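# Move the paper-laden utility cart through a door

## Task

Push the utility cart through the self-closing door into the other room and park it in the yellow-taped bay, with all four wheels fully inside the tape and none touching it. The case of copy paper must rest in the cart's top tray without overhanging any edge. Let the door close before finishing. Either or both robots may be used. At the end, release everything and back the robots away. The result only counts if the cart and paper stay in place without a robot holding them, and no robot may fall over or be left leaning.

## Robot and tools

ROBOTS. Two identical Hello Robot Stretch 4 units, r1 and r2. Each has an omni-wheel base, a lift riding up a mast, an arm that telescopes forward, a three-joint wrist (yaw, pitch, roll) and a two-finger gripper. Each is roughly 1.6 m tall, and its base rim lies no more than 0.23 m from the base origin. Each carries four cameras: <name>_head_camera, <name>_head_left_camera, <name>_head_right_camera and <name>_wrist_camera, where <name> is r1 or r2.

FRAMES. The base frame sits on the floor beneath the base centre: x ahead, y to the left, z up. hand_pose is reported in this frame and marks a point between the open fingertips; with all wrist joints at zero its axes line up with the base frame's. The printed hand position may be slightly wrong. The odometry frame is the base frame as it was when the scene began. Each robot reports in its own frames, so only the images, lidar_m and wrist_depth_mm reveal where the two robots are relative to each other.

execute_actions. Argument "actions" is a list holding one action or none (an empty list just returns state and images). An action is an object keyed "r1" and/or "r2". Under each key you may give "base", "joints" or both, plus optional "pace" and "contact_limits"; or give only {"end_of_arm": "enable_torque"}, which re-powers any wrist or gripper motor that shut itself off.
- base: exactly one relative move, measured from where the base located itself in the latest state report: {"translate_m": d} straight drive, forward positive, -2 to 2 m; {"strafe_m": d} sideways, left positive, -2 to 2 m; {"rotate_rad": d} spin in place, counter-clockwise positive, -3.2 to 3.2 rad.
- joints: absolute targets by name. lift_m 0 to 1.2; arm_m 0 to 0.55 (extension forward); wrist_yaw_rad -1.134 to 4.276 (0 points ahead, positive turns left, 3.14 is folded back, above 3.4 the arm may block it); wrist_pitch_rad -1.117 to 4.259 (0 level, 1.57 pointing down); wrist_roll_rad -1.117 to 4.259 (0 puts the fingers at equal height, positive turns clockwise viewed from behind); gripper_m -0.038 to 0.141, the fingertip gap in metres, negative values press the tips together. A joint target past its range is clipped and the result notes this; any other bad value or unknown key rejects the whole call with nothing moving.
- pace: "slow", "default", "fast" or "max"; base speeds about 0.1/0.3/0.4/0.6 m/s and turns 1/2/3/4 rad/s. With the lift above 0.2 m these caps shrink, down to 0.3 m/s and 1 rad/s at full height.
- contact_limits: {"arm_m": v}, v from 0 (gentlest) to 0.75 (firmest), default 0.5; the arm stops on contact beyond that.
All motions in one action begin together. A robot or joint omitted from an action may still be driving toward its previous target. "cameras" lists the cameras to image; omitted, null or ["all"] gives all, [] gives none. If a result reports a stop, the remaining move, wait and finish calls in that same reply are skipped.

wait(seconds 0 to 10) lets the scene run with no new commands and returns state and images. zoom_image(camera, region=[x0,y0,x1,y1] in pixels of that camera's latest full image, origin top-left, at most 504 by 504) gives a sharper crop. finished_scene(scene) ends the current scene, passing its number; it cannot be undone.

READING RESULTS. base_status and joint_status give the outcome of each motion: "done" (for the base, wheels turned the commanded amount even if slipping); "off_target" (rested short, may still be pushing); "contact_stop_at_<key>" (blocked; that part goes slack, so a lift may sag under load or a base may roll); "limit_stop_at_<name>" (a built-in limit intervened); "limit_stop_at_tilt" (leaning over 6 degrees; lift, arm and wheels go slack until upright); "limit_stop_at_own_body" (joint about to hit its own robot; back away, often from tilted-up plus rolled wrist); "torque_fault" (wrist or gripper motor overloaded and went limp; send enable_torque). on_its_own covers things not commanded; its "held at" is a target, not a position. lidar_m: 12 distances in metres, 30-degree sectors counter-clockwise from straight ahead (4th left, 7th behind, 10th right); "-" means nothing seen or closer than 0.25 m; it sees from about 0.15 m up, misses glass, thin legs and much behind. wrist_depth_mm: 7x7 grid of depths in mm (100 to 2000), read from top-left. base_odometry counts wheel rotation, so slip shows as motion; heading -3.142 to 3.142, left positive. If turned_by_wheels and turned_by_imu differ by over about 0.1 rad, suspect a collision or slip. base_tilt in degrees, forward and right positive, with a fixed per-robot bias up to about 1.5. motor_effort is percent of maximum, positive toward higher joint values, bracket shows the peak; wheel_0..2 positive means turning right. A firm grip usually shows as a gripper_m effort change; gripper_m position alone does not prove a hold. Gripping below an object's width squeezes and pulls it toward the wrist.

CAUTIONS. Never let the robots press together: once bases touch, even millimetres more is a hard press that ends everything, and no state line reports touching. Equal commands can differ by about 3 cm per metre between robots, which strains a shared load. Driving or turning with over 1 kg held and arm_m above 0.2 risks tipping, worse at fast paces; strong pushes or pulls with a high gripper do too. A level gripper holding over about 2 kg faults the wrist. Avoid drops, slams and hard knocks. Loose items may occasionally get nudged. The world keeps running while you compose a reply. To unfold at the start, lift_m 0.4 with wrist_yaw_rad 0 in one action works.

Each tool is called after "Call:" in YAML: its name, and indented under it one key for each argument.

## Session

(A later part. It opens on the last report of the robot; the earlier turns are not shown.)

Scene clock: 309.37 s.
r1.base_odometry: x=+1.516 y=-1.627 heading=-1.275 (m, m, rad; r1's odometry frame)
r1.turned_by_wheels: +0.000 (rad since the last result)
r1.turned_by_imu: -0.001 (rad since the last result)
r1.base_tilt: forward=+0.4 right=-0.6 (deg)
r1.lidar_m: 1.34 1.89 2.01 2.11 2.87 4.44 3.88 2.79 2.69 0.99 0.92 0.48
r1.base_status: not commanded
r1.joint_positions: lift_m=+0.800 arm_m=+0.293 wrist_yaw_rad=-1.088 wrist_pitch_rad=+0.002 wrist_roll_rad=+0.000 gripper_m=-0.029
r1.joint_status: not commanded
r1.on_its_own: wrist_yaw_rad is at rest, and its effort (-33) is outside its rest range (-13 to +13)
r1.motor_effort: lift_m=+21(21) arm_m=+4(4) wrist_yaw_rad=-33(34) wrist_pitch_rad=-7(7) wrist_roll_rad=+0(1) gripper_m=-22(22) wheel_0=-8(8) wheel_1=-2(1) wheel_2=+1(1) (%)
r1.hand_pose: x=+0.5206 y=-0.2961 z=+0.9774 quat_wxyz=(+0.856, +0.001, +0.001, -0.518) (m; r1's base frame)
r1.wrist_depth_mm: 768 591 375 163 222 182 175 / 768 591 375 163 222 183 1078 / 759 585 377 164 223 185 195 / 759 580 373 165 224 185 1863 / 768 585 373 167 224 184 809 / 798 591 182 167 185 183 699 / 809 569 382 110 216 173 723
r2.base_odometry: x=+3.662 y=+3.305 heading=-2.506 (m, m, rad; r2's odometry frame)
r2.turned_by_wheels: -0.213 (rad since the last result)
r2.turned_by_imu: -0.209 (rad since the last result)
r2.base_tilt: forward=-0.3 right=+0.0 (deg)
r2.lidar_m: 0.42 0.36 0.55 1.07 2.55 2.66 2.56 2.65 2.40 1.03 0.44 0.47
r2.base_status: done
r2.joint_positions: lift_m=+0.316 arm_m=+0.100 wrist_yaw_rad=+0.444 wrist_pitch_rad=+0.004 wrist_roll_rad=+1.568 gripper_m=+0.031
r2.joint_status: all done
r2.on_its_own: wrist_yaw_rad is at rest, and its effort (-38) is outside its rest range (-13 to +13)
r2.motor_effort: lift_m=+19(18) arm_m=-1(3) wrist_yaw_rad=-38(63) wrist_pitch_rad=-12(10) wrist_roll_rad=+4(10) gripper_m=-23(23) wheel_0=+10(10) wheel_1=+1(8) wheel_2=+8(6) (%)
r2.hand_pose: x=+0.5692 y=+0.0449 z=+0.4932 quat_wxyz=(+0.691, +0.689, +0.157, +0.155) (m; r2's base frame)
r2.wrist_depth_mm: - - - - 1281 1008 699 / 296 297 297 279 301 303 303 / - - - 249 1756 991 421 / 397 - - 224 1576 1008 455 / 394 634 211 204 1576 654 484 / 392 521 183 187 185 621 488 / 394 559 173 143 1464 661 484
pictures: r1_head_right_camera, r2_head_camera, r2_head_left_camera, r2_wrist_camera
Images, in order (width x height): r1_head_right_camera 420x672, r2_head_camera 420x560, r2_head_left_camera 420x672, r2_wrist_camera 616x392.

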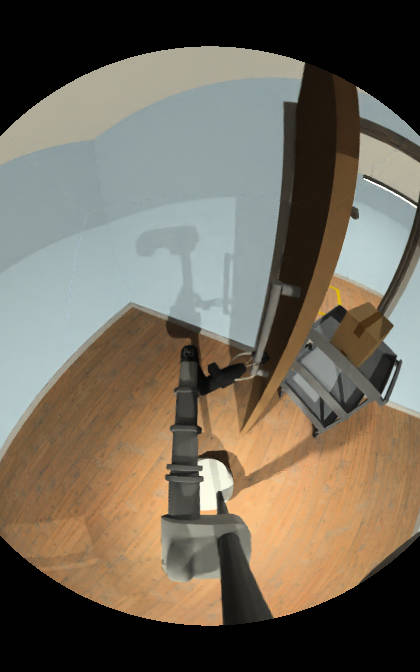

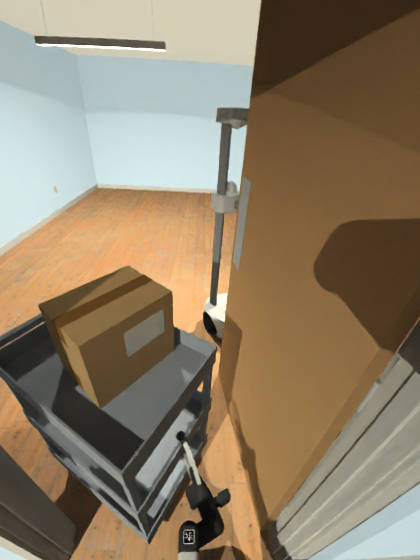

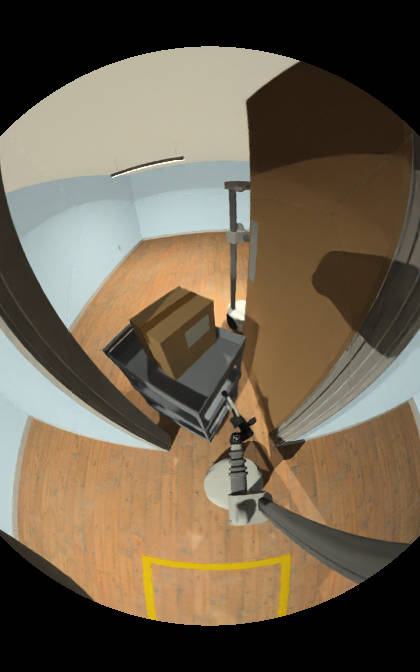

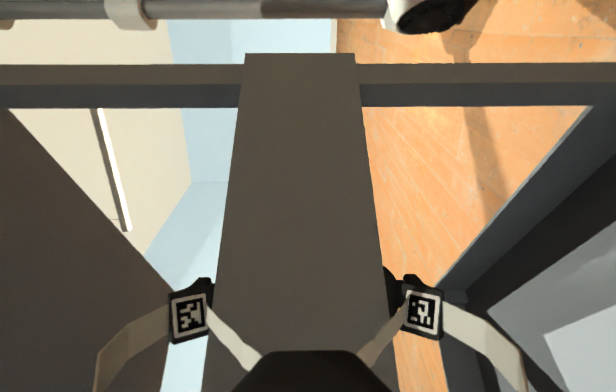

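Call:
execute_actions:
  actions:
    - {"r2": {"base": {"translate_m": -0.41}, "joints": {"wrist_yaw_rad": 0.45}, "pace": "fast"}}
  cameras: ["r2_head_camera", "r2_head_left_camera", "r2_wrist_camera", "r1_head_right_camera"]

Scene clock: 316.57 s.
r1.base_odometry: x=+1.516 y=-1.627 heading=-1.275 (m, m, rad; r1's odometry frame)
r1.turned_by_wheels: +0.000 (rad since the last result)
r1.turned_by_imu: -0.002 (rad since the last result)
r1.base_tilt: forward=+0.3 right=-0.6 (deg)
r1.lidar_m: 1.38 1.90 2.02 2.08 2.90 4.42 3.85 2.80 2.70 1.92 1.04 0.47
r1.base_status: not commanded
r1.joint_positions: lift_m=+0.800 arm_m=+0.293 wrist_yaw_rad=-1.088 wrist_pitch_rad=+0.002 wrist_roll_rad=+0.000 gripper_m=-0.029
r1.joint_status: not commanded
r1.on_its_own: wrist_yaw_rad is at rest, and its effort (-33) is outside its rest range (-13 to +13)
r1.motor_effort: lift_m=+21(21) arm_m=+4(4) wrist_yaw_rad=-33(33) wrist_pitch_rad=-7(7) wrist_roll_rad=+0(0) gripper_m=-22(23) wheel_0=-8(8) wheel_1=-2(1) wheel_2=+1(1) (%)
r1.hand_pose: x=+0.5206 y=-0.2961 z=+0.9774 quat_wxyz=(+0.856, +0.001, +0.001, -0.518) (m; r1's base frame)
r1.wrist_depth_mm: 759 591 379 162 222 182 175 / 759 580 375 163 223 182 1078 / 759 585 375 164 223 184 194 / 768 580 375 165 224 184 1921 / 788 585 375 167 224 185 1921 / 778 591 181 168 185 184 - / 788 564 382 110 216 172 -
r2.base_odometry: x=+3.992 y=+3.548 heading=-2.505 (m, m, rad; r2's odometry frame)
r2.turned_by_wheels: +0.000 (rad since the last result)
r2.turned_by_imu: +0.003 (rad since the last result)
r2.base_tilt: forward=-0.3 right=+0.1 (deg)
r2.lidar_m: 0.49 0.47 0.98 2.44 2.55 2.21 2.14 2.23 2.38 2.28 0.96 0.75
r2.base_status: done
r2.joint_positions: lift_m=+0.316 arm_m=+0.100 wrist_yaw_rad=+0.452 wrist_pitch_rad=+0.005 wrist_roll_rad=+1.570 gripper_m=+0.030
r2.joint_status: all done
r2.motor_effort: lift_m=+19(19) arm_m=-2(3) wrist_yaw_rad=-7(32) wrist_pitch_rad=-14(15) wrist_roll_rad=+0(10) gripper_m=-21(28) wheel_0=+2(9) wheel_1=+2(11) wheel_2=+1(21) (%)
r2.hand_pose: x=+0.5690 y=+0.0475 z=+0.4928 quat_wxyz=(+0.690, +0.688, +0.160, +0.157) (m; r2's base frame)
r2.wrist_depth_mm: - - 205 204 226 878 640 / - - 202 201 1499 991 436 / 402 661 199 198 1336 654 484 / 402 609 195 195 1537 699 480 / 399 603 193 192 1537 699 484 / 399 521 189 190 189 621 480 / 397 559 187 148 788 654 480
pictures: r1_head_right_camera, r2_head_camera, r2_head_left_camera, r2_wrist_camera
Images, in order (width x height): r1_head_right_camera 420x672, r2_head_camera 420x560, r2_head_left_camera 420x672, r2_wrist_camera 616x392.

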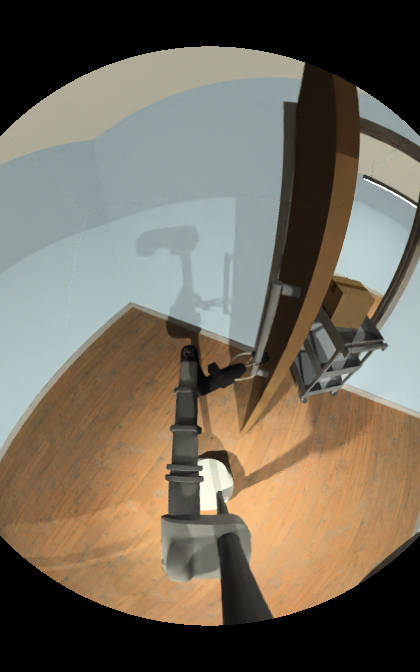

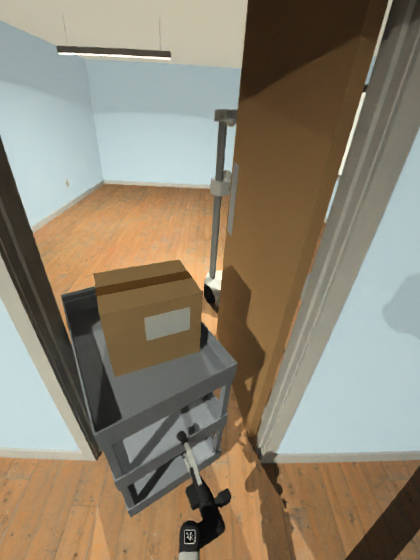

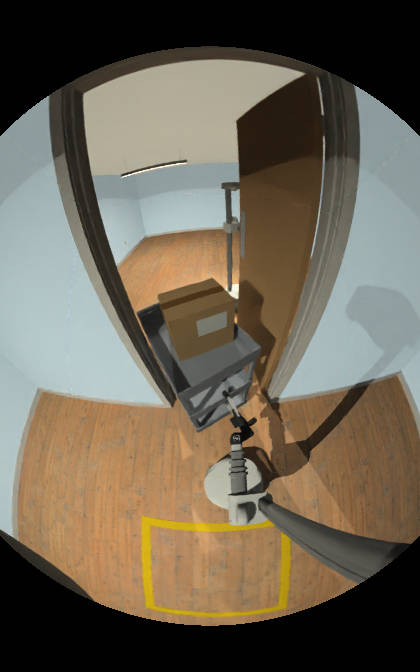

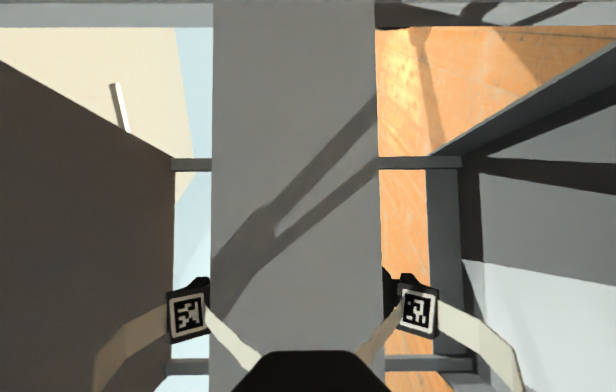

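Call:
zoom_image:
  camera: "r2_head_camera"
  region: [20, 250, 290, 530]

Call:
zoom_image:
  camera: "r1_head_right_camera"
  region: [270, 260, 420, 420]

Region (20, 250, 290, 530) of r2_head_camera's 420x560 image, scaled by 1.800, with more detail than that image has; it fills the left 486 columns of this view, and the rest is white.

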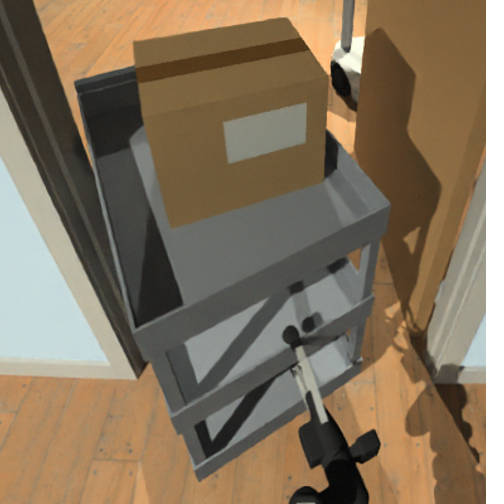

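Region (270, 260, 420, 420) of r1_head_right_camera's 420x672 image, scaled by 3.150, with more detail than that image has; it fills the left 472 columns of this view, and the rest is white.

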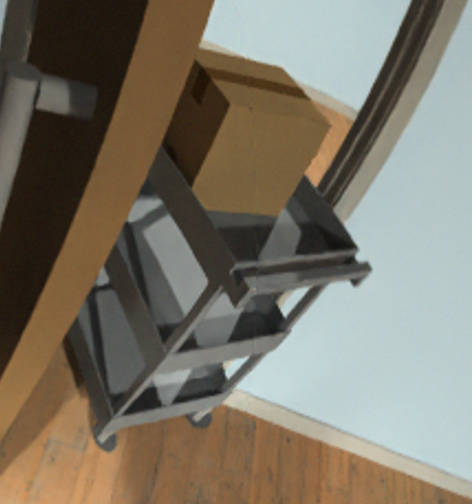

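Call:
zoom_image:
  camera: "r2_head_left_camera"
  region: [120, 490, 320, 630]

Call:
zoom_image:
  camera: "r2_head_left_camera"
  region: [120, 280, 320, 460]

Region (120, 490, 320, 630) of r2_head_left_camera's 420x672 image, scaled by 2.520, with more detail than that image has; it fills the top 353 rows of this view, and the rest is white.

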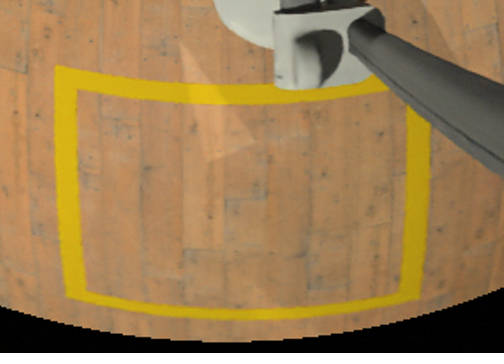

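Region (120, 280, 320, 460) of r2_head_left_camera's 420x672 image, scaled by 2.520, with more detail than that image has; it fills the top 454 rows of this view, and the rest is white.

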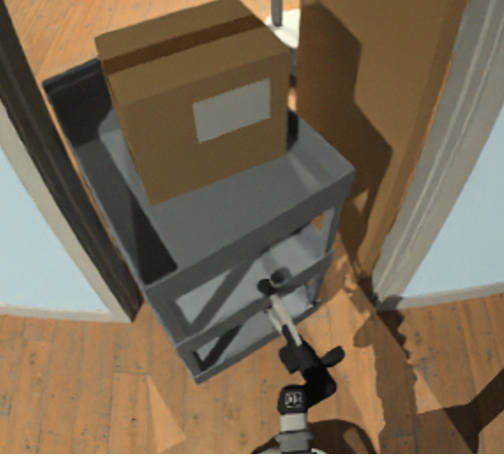

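Call:
execute_actions:
  actions:
    - {"r1": {"joints": {"gripper_m": 0.008}, "pace": "slow"}, "r2": {"base": {"translate_m": -1.72}, "pace": "fast"}}

Scene clock: 344.27 s.
r1.base_odometry: x=+1.516 y=-1.627 heading=-1.275 (m, m, rad; r1's odometry frame)
r1.turned_by_wheels: +0.000 (rad since the last result)
r1.turned_by_imu: -0.003 (rad since the last result)
r1.base_tilt: forward=+0.3 right=-0.7 (deg)
r1.lidar_m: 1.40 1.94 2.03 2.13 2.85 4.43 3.86 2.84 2.70 1.90 1.51 0.49
r1.base_status: not commanded
r1.joint_positions: lift_m=+0.800 arm_m=+0.293 wrist_yaw_rad=-1.101 wrist_pitch_rad=+0.002 wrist_roll_rad=+0.000 gripper_m=+0.008
r1.joint_status: all done
r1.motor_effort: lift_m=+21(21) arm_m=+3(3) wrist_yaw_rad=+3(33) wrist_pitch_rad=-6(7) wrist_roll_rad=+0(1) gripper_m=-10(21) wheel_0=-6(8) wheel_1=-1(1) wheel_2=-1(1) (%)
r1.hand_pose: x=+0.5169 y=-0.2968 z=+0.9775 quat_wxyz=(+0.852, +0.000, +0.001, -0.523) (m; r1's base frame)
r1.wrist_depth_mm: 750 585 379 171 227 193 1098 / 768 569 382 172 227 194 - / 759 569 379 174 235 195 - / 768 569 382 175 236 196 - / 788 580 384 177 236 196 - / 778 574 187 175 190 196 - / 798 591 370 110 229 185 -
r2.base_odometry: x=+5.377 y=+4.568 heading=-2.508 (m, m, rad; r2's odometry frame)
r2.turned_by_wheels: -0.002 (rad since the last result)
r2.turned_by_imu: -0.041 (rad since the last result)
r2.base_tilt: forward=-0.2 right=+0.1 (deg)
r2.lidar_m: 0.45 0.71 2.58 2.00 0.65 0.46 0.42 0.44 0.60 1.48 2.39 0.41
r2.base_status: done
r2.joint_positions: lift_m=+0.316 arm_m=+0.100 wrist_yaw_rad=+0.423 wrist_pitch_rad=-0.002 wrist_roll_rad=+1.565 gripper_m=+0.031
r2.joint_status: not commanded
r2.on_its_own: wrist_yaw_rad is at rest, and its effort (+77) is outside its rest range (-13 to +13)
r2.motor_effort: lift_m=+18(19) arm_m=-2(2) wrist_yaw_rad=+77(94) wrist_pitch_rad=+5(17) wrist_roll_rad=+12(13) gripper_m=-21(29) wheel_0=-13(23) wheel_1=-4(12) wheel_2=-11(18) (%)
r2.hand_pose: x=+0.5703 y=+0.0389 z=+0.4948 quat_wxyz=(+0.693, +0.689, +0.148, +0.150) (m; r2's base frame)
r2.wrist_depth_mm: - - - - - - - / - - - - - - - / - - - - - - - / - - - - - - - / 387 - - - - 866 459 / 389 404 160 160 160 407 439 / - - - 244 1618 1060 661
pictures: r1_head_camera, r1_head_left_camera, r1_head_right_camera, r1_wrist_camera, r2_head_camera, r2_head_left_camera, r2_head_right_camera, r2_wrist_camera
Images, in order (width x height): r1_head_camera 420x560, r1_head_left_camera 420x672, r1_head_right_camera 420x672, r1_wrist_camera 616x392, r2_head_camera 420x560, r2_head_left_camera 420x672, r2_head_right_camera 420x672, r2_wrist_camera 616x392.

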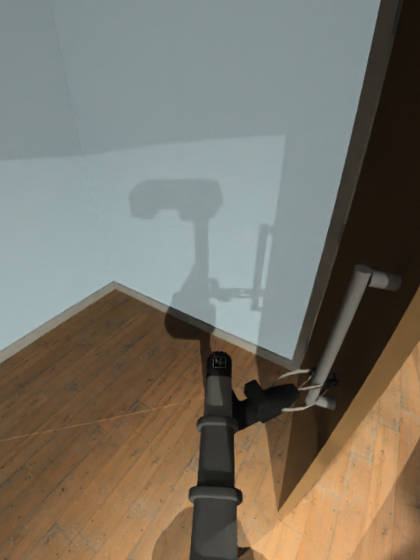

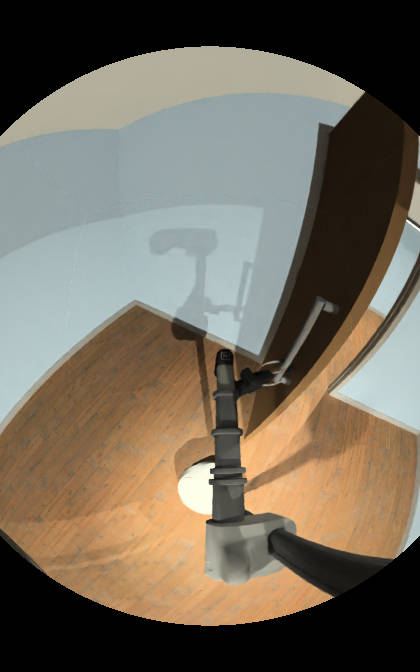

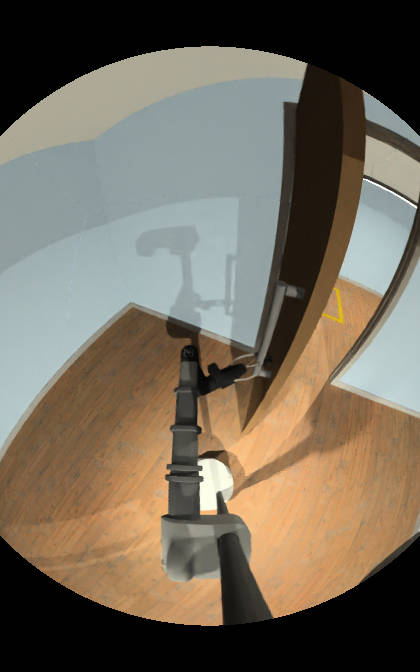

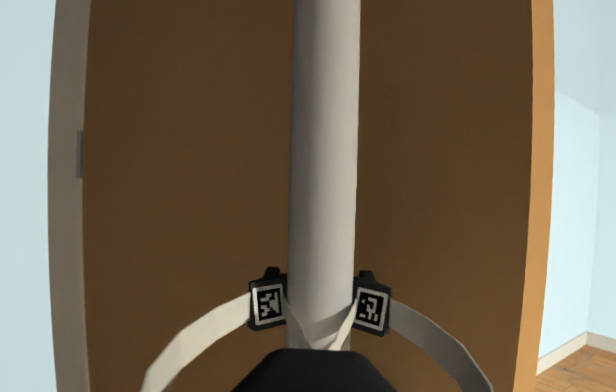

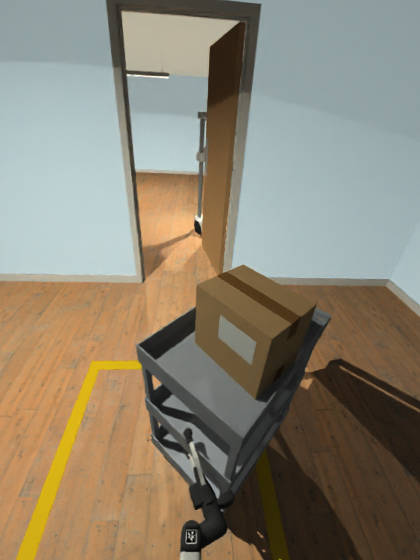

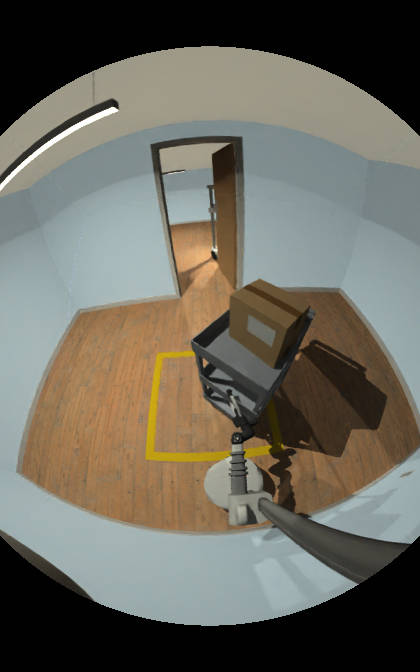

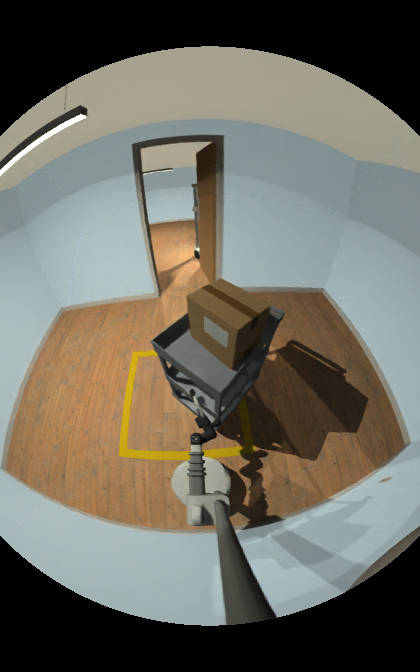

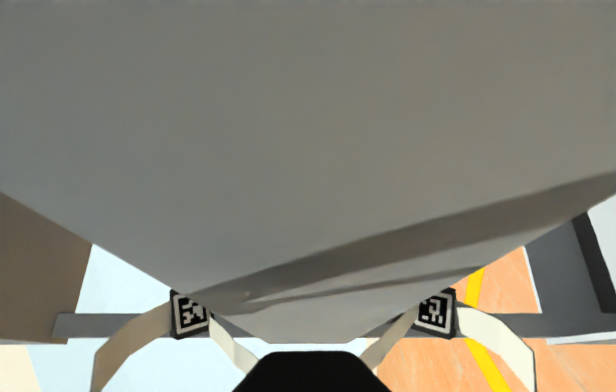

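Call:
execute_actions:
  actions: []
  cameras: ["r2_head_camera", "r2_head_left_camera", "r2_head_right_camera", "r2_wrist_camera"]

Scene clock: 344.77 s.
r1.base_odometry: x=+1.516 y=-1.627 heading=-1.275 (m, m, rad; r1's odometry frame)
r1.turned_by_wheels: +0.000 (rad since the last result)
r1.turned_by_imu: +0.000 (rad since the last result)
r1.base_tilt: forward=+0.3 right=-0.7 (deg)
r1.lidar_m: 1.37 1.87 2.02 2.10 2.84 4.44 3.86 2.83 2.68 1.90 1.52 0.49
r1.base_status: not commanded
r1.joint_positions: lift_m=+0.800 arm_m=+0.293 wrist_yaw_rad=-1.101 wrist_pitch_rad=+0.002 wrist_roll_rad=+0.000 gripper_m=+0.008
r1.joint_status: all done
r1.motor_effort: lift_m=+21(21) arm_m=+4(3) wrist_yaw_rad=+4(33) wrist_pitch_rad=-6(7) wrist_roll_rad=+0(1) gripper_m=-9(21) wheel_0=-7(8) wheel_1=-1(1) wheel_2=-1(1) (%)
r1.hand_pose: x=+0.5169 y=-0.2968 z=+0.9775 quat_wxyz=(+0.852, +0.000, +0.001, -0.523) (m; r1's base frame)
r1.wrist_depth_mm: 759 580 384 171 226 193 1098 / 759 574 382 172 227 193 1921 / 768 564 379 174 235 195 1983 / 768 574 379 175 235 196 - / 778 569 384 177 234 196 - / 778 580 186 175 190 195 - / 778 585 370 110 229 185 -
r2.base_odometry: x=+5.377 y=+4.568 heading=-2.508 (m, m, rad; r2's odometry frame)
r2.turned_by_wheels: +0.000 (rad since the last result)
r2.turned_by_imu: +0.000 (rad since the last result)
r2.base_tilt: forward=-0.3 right=+0.1 (deg)
r2.lidar_m: 0.44 0.70 2.55 2.04 0.63 0.44 0.42 0.45 0.59 1.47 2.39 0.42
r2.base_status: done
r2.joint_positions: lift_m=+0.316 arm_m=+0.100 wrist_yaw_rad=+0.423 wrist_pitch_rad=-0.002 wrist_roll_rad=+1.565 gripper_m=+0.031
r2.joint_status: not commanded
r2.on_its_own: wrist_yaw_rad is at rest, and its effort (+78) is outside its rest range (-13 to +13)
r2.motor_effort: lift_m=+18(19) arm_m=-2(2) wrist_yaw_rad=+78(94) wrist_pitch_rad=+5(17) wrist_roll_rad=+13(13) gripper_m=-24(29) wheel_0=-13(23) wheel_1=-4(12) wheel_2=-11(18) (%)
r2.hand_pose: x=+0.5703 y=+0.0389 z=+0.4948 quat_wxyz=(+0.693, +0.689, +0.148, +0.150) (m; r2's base frame)
r2.wrist_depth_mm: - - - - - - - / - - - - - - - / - - - - - - - / - - - - - - - / 387 - - - - 854 459 / 387 404 160 160 160 410 436 / - - - 244 1576 1042 654
pictures: r2_head_camera, r2_head_left_camera, r2_head_right_camera, r2_wrist_camera
Images, in order (width x height): r2_head_camera 420x560, r2_head_left_camera 420x672, r2_head_right_camera 420x672, r2_wrist_camera 616x392.

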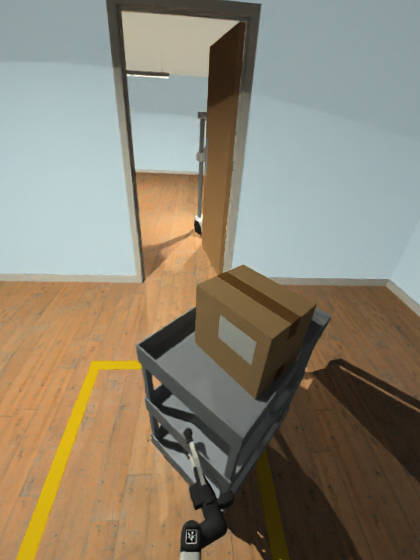

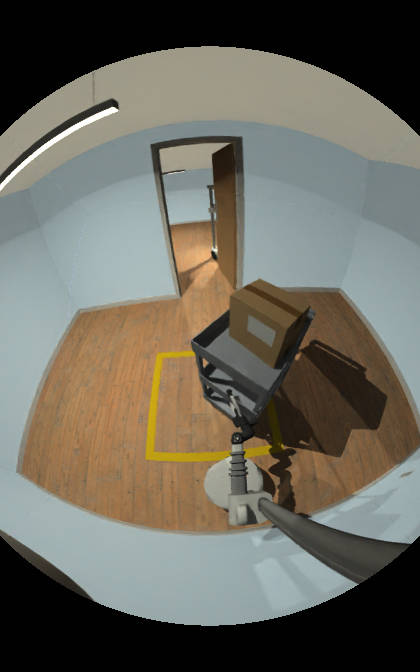

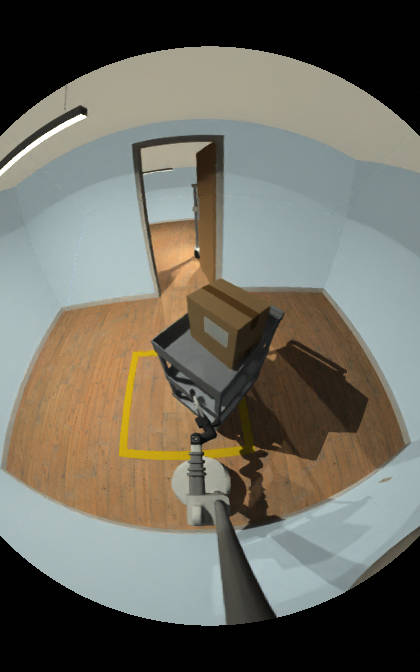

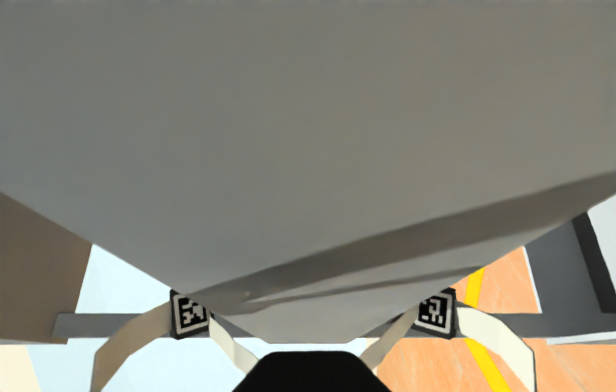

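Call:
zoom_image:
  camera: "r2_head_camera"
  region: [60, 260, 360, 560]

Call:
zoom_image:
  camera: "r2_head_right_camera"
  region: [110, 280, 310, 480]

Region (60, 260, 360, 560) of r2_head_camera's 420x560 image, scaled by 1.680, with more detail than that image has.

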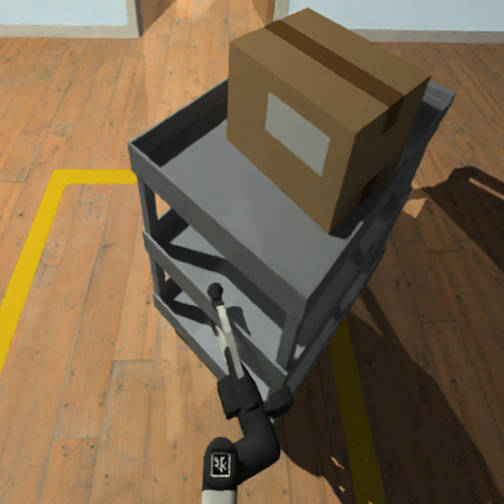

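Region (110, 280, 310, 480) of r2_head_right_camera's 420x672 image, scaled by 2.520, with more detail than that image has.

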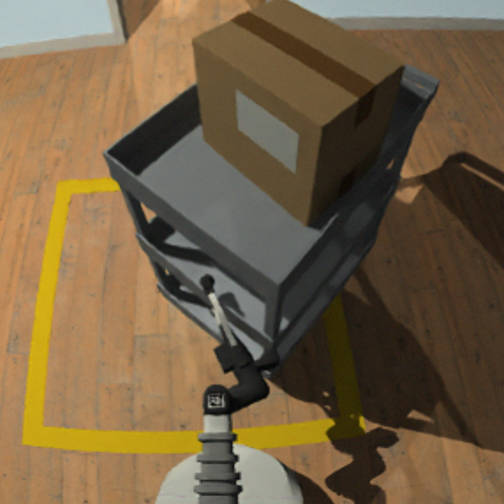

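Call:
zoom_image:
  camera: "r2_head_left_camera"
  region: [140, 330, 310, 480]

Call:
zoom_image:
  camera: "r2_head_camera"
  region: [130, 380, 300, 550]

Region (140, 330, 310, 480) of r2_head_left_camera's 420x672 image, scaled by 2.965, with more detail than that image has; it fills the top 445 rows of this view, and the rest is white.

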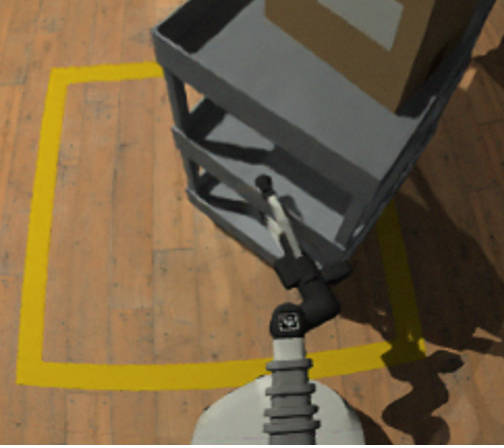

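Region (130, 380, 300, 550) of r2_head_camera's 420x560 image, scaled by 2.965, with more detail than that image has.

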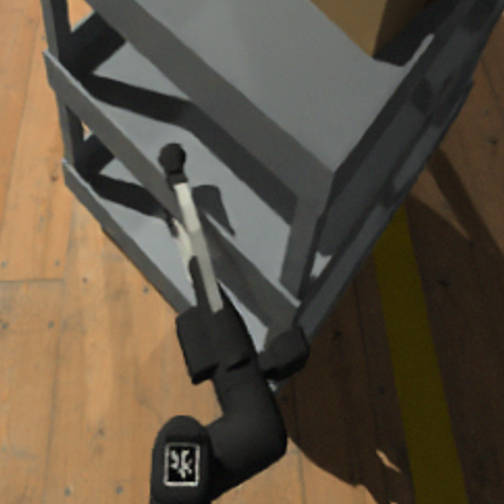

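Call:
execute_actions:
  actions: []

Scene clock: 374.37 s.
r1.base_odometry: x=+1.516 y=-1.627 heading=-1.275 (m, m, rad; r1's odometry frame)
r1.turned_by_wheels: +0.000 (rad since the last result)
r1.turned_by_imu: -0.001 (rad since the last result)
r1.base_tilt: forward=+0.3 right=-0.6 (deg)
r1.lidar_m: 1.38 1.93 2.03 2.13 2.87 4.42 3.88 2.79 2.71 1.90 1.54 0.50
r1.base_status: not commanded
r1.joint_positions: lift_m=+0.800 arm_m=+0.293 wrist_yaw_rad=-1.101 wrist_pitch_rad=+0.002 wrist_roll_rad=+0.000 gripper_m=+0.008
r1.joint_status: all done
r1.motor_effort: lift_m=+21(21) arm_m=+4(3) wrist_yaw_rad=+3(33) wrist_pitch_rad=-6(7) wrist_roll_rad=+0(1) gripper_m=-9(21) wheel_0=-7(8) wheel_1=-1(1) wheel_2=-1(1) (%)
r1.hand_pose: x=+0.5169 y=-0.2968 z=+0.9775 quat_wxyz=(+0.852, +0.000, +0.001, -0.523) (m; r1's base frame)
r1.wrist_depth_mm: 759 585 382 171 225 194 1060 / 759 574 382 172 228 194 1983 / 768 569 382 173 234 195 1983 / 778 569 379 175 235 195 - / 778 580 382 177 235 195 - / 788 580 187 175 189 195 - / 788 591 373 110 229 185 -
r2.base_odometry: x=+5.377 y=+4.568 heading=-2.508 (m, m, rad; r2's odometry frame)
r2.turned_by_wheels: +0.000 (rad since the last result)
r2.turned_by_imu: +0.001 (rad since the last result)
r2.base_tilt: forward=-0.4 right=+0.2 (deg)
r2.lidar_m: 0.43 0.73 2.57 2.03 0.65 0.45 0.43 0.44 0.58 1.48 2.38 0.41
r2.base_status: done
r2.joint_positions: lift_m=+0.316 arm_m=+0.100 wrist_yaw_rad=+0.423 wrist_pitch_rad=-0.002 wrist_roll_rad=+1.565 gripper_m=+0.031
r2.joint_status: not commanded
r2.on_its_own: wrist_yaw_rad is at rest, and its effort (+76) is outside its rest range (-13 to +13)
r2.motor_effort: lift_m=+18(19) arm_m=-2(2) wrist_yaw_rad=+76(94) wrist_pitch_rad=+5(17) wrist_roll_rad=+13(13) gripper_m=-22(29) wheel_0=-13(23) wheel_1=-4(12) wheel_2=-10(18) (%)
r2.hand_pose: x=+0.5703 y=+0.0389 z=+0.4948 quat_wxyz=(+0.693, +0.689, +0.148, +0.150) (m; r2's base frame)
r2.wrist_depth_mm: - - - - - - - / - - - - - - - / - - - - - - - / - - - - - - - / 387 - - - - 854 462 / 387 407 160 160 160 407 436 / - - - 244 1661 1042 668
pictures: r1_head_camera, r1_head_left_camera, r1_head_right_camera, r1_wrist_camera, r2_head_camera, r2_head_left_camera, r2_head_right_camera, r2_wrist_camera
Images, in order (width x height): r1_head_camera 420x560, r1_head_left_camera 420x672, r1_head_right_camera 420x672, r1_wrist_camera 616x392, r2_head_camera 420x560, r2_head_left_camera 420x672, r2_head_right_camera 420x672, r2_wrist_camera 616x392.

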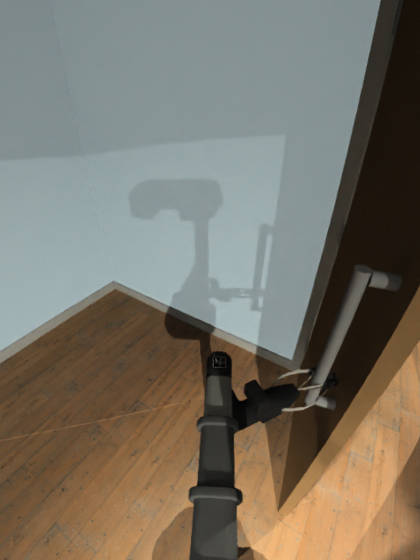

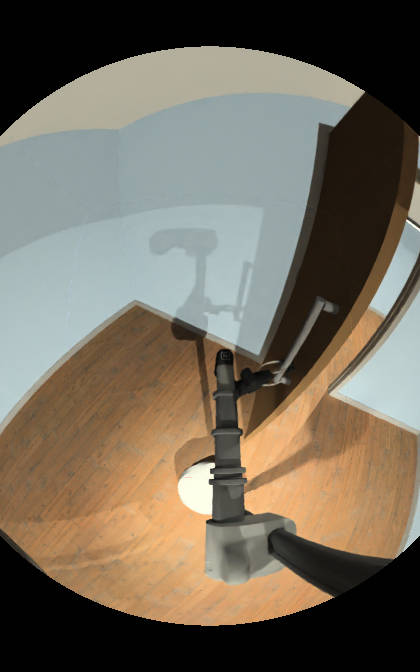

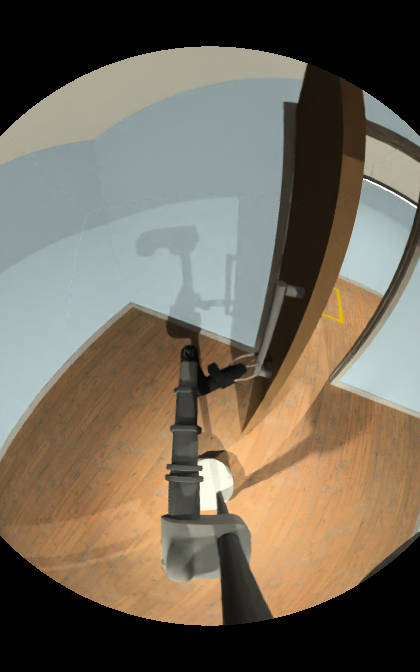

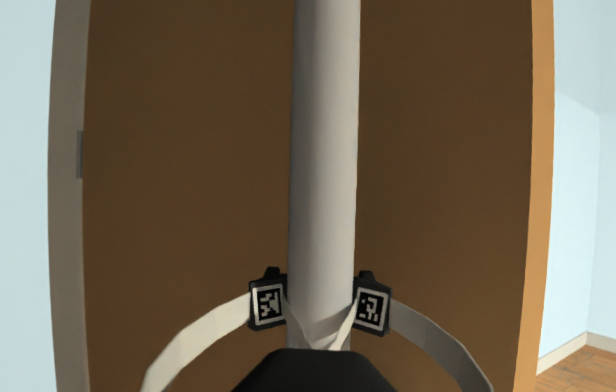

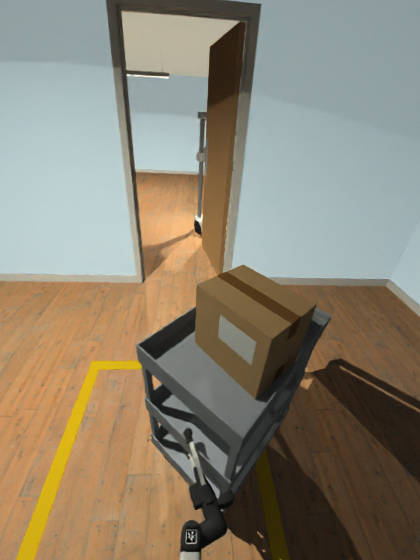

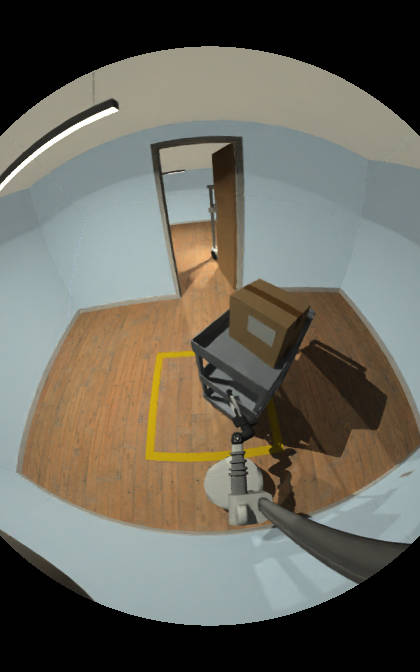

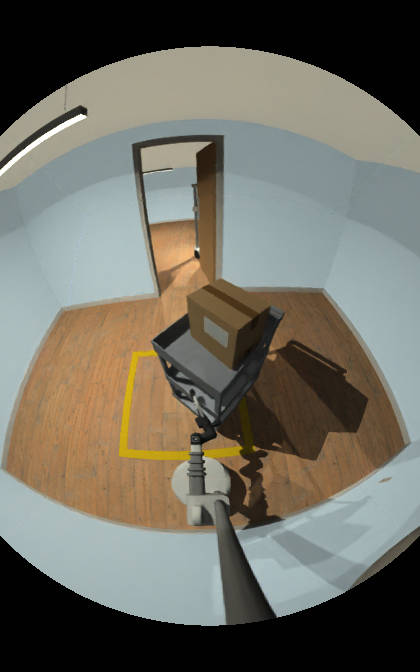

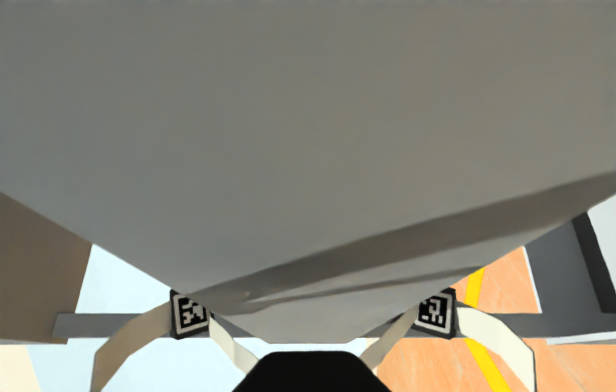

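Call:
zoom_image:
  camera: "r2_head_camera"
  region: [120, 380, 300, 560]

Call:
zoom_image:
  camera: "r2_head_left_camera"
  region: [130, 330, 310, 480]

Region (120, 380, 300, 560) of r2_head_camera's 420x560 image, scaled by 2.800, with more detail than that image has.

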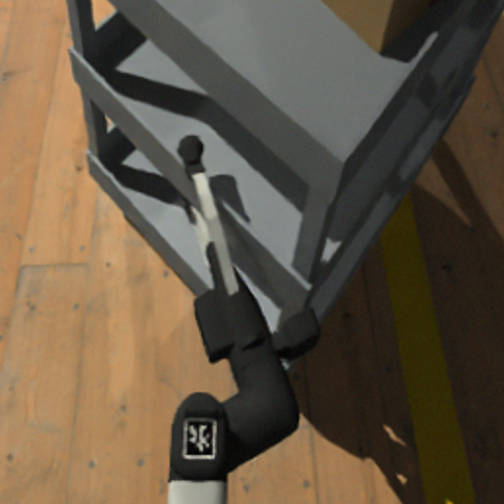

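Region (130, 330, 310, 480) of r2_head_left_camera's 420x672 image, scaled by 2.800, with more detail than that image has.

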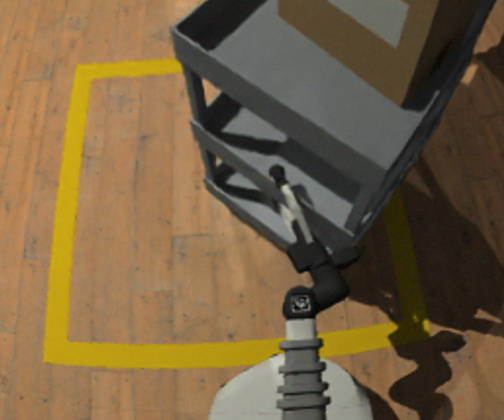

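Call:
execute_actions:
  actions:
    - {"r2": {"base": {"strafe_m": 0.24}, "joints": {"arm_m": 0.0}, "pace": "slow"}, "r1": {"joints": {"gripper_m": 0.12}}}

Scene clock: 418.80 s.
torque_fault: r2.wrist_yaw_rad switched itself off since the last result.
r1.base_odometry: x=+1.516 y=-1.627 heading=-1.275 (m, m, rad; r1's odometry frame)
r1.turned_by_wheels: +0.000 (rad since the last result)
r1.turned_by_imu: -0.002 (rad since the last result)
r1.base_tilt: forward=+0.3 right=-0.6 (deg)
r1.lidar_m: 1.38 1.87 2.01 2.07 2.87 4.43 3.87 2.85 2.70 1.91 1.29 1.27
r1.base_status: not commanded
r1.joint_positions: lift_m=+0.800 arm_m=+0.293 wrist_yaw_rad=-1.100 wrist_pitch_rad=+0.002 wrist_roll_rad=+0.000 gripper_m=+0.120
r1.joint_status: all done
r1.motor_effort: lift_m=+21(21) arm_m=+4(3) wrist_yaw_rad=+1(7) wrist_pitch_rad=-7(6) wrist_roll_rad=+0(0) gripper_m=-2(9) wheel_0=-3(7) wheel_1=-1(1) wheel_2=-1(1) (%)
r1.hand_pose: x=+0.5171 y=-0.2968 z=+0.9775 quat_wxyz=(+0.852, +0.000, +0.001, -0.523) (m; r1's base frame)
r1.wrist_depth_mm: 768 831 917 1008 1078 1537 1921 / 768 842 931 991 1078 1576 1983 / 768 854 917 1025 1138 1537 - / 768 842 931 1025 1138 1576 - / 778 866 946 1042 1138 1576 - / 778 854 931 1042 1138 1708 - / 798 854 960 110 1182 1618 -
r2.base_odometry: x=+5.519 y=+4.374 heading=-2.508 (m, m, rad; r2's odometry frame)
r2.turned_by_wheels: +0.000 (rad since the last result)
r2.turned_by_imu: -0.081 (rad since the last result)
r2.base_tilt: forward=-0.3 right=+0.0 (deg)
r2.lidar_m: 0.39 2.37 2.42 2.24 0.79 0.51 0.45 0.47 0.60 1.29 2.55 0.32
r2.base_status: done
r2.joint_positions: lift_m=+0.316 arm_m=+0.000 wrist_yaw_rad=+0.162 wrist_pitch_rad=+0.002 wrist_roll_rad=+1.575 gripper_m=+0.031
r2.joint_status: all done
r2.on_its_own: wrist_yaw_rad is off since a torque_fault, until you send "end_of_arm": "enable_torque" (your +0.450 is given up)
r2.motor_effort: lift_m=+17(18) arm_m=+0(11) wrist_yaw_rad=+2(99) wrist_pitch_rad=-7(6) wrist_roll_rad=-13(17) gripper_m=-26(28) wheel_0=-5(25) wheel_1=-1(5) wheel_2=+4(11) (%)
r2.hand_pose: x=+0.4697 y=-0.0396 z=+0.4936 quat_wxyz=(+0.704, +0.706, +0.058, +0.056) (m; r2's base frame)
r2.wrist_depth_mm: - - - - - - - / 359 - - - - - 477 / 389 - - - - - 488 / 394 504 - - - 554 488 / 392 - 121 123 124 1025 473 / 392 - 176 177 179 904 445 / 384 389 392 173 394 384 399
pictures: r1_head_camera, r1_head_left_camera, r1_head_right_camera, r1_wrist_camera, r2_head_camera, r2_head_left_camera, r2_head_right_camera, r2_wrist_camera
Images, in order (width x height): r1_head_camera 420x560, r1_head_left_camera 420x672, r1_head_right_camera 420x672, r1_wrist_camera 616x392, r2_head_camera 420x560, r2_head_left_camera 420x672, r2_head_right_camera 420x672, r2_wrist_camera 616x392.

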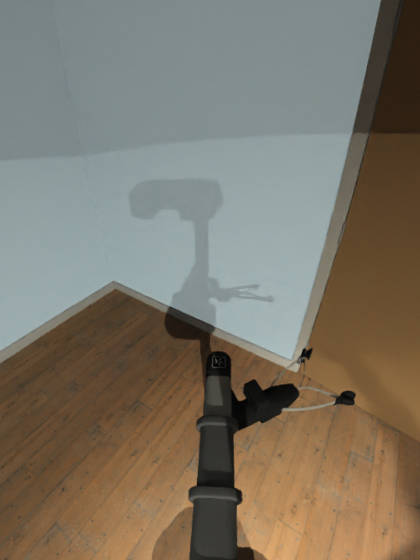

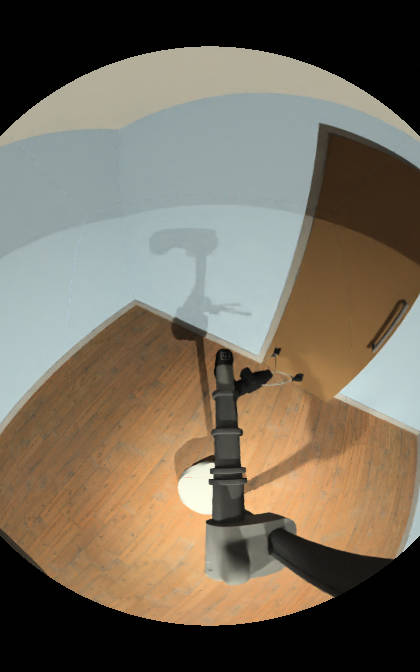

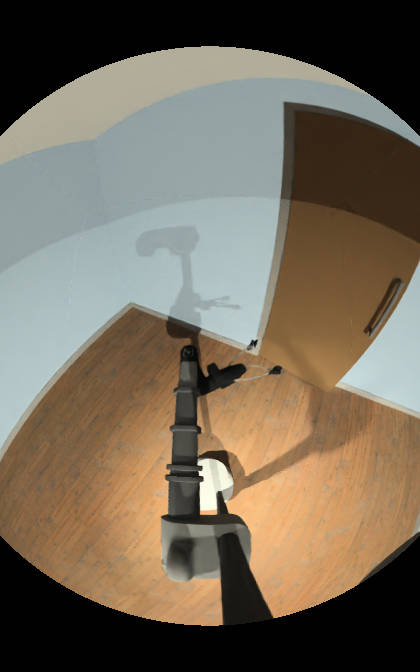

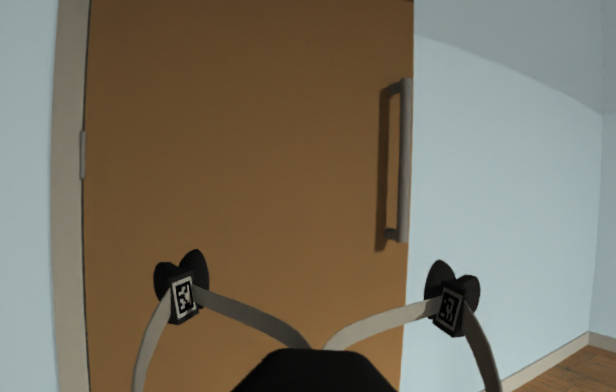

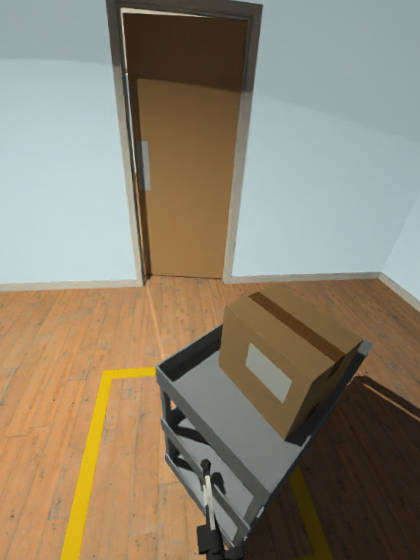

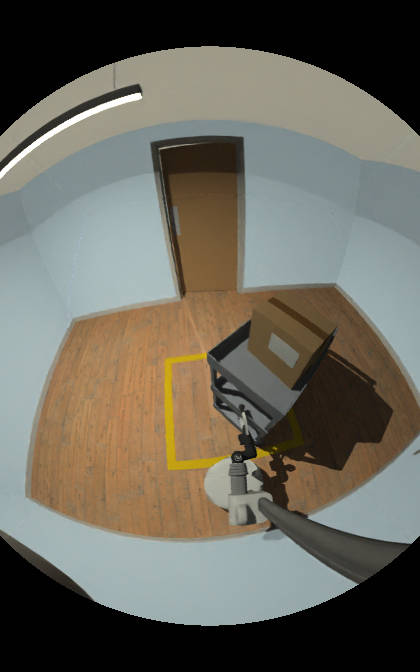

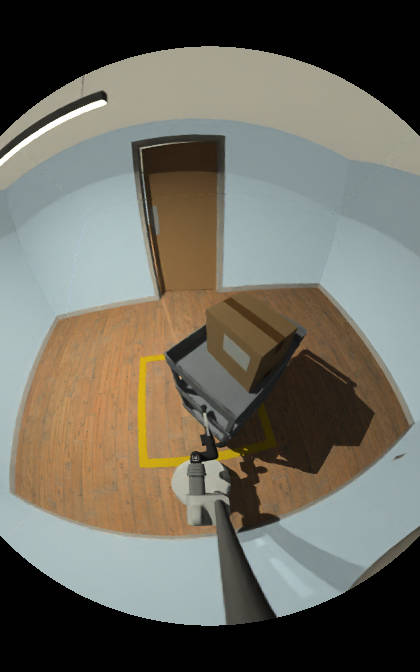

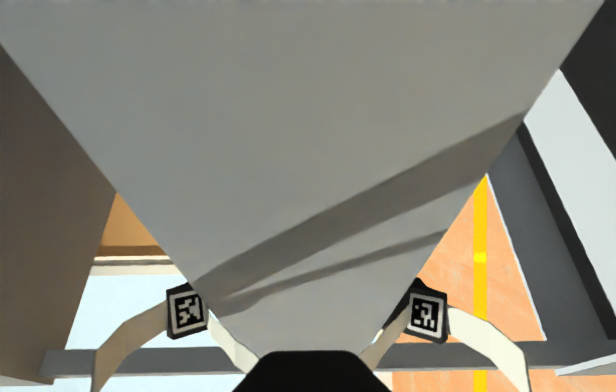

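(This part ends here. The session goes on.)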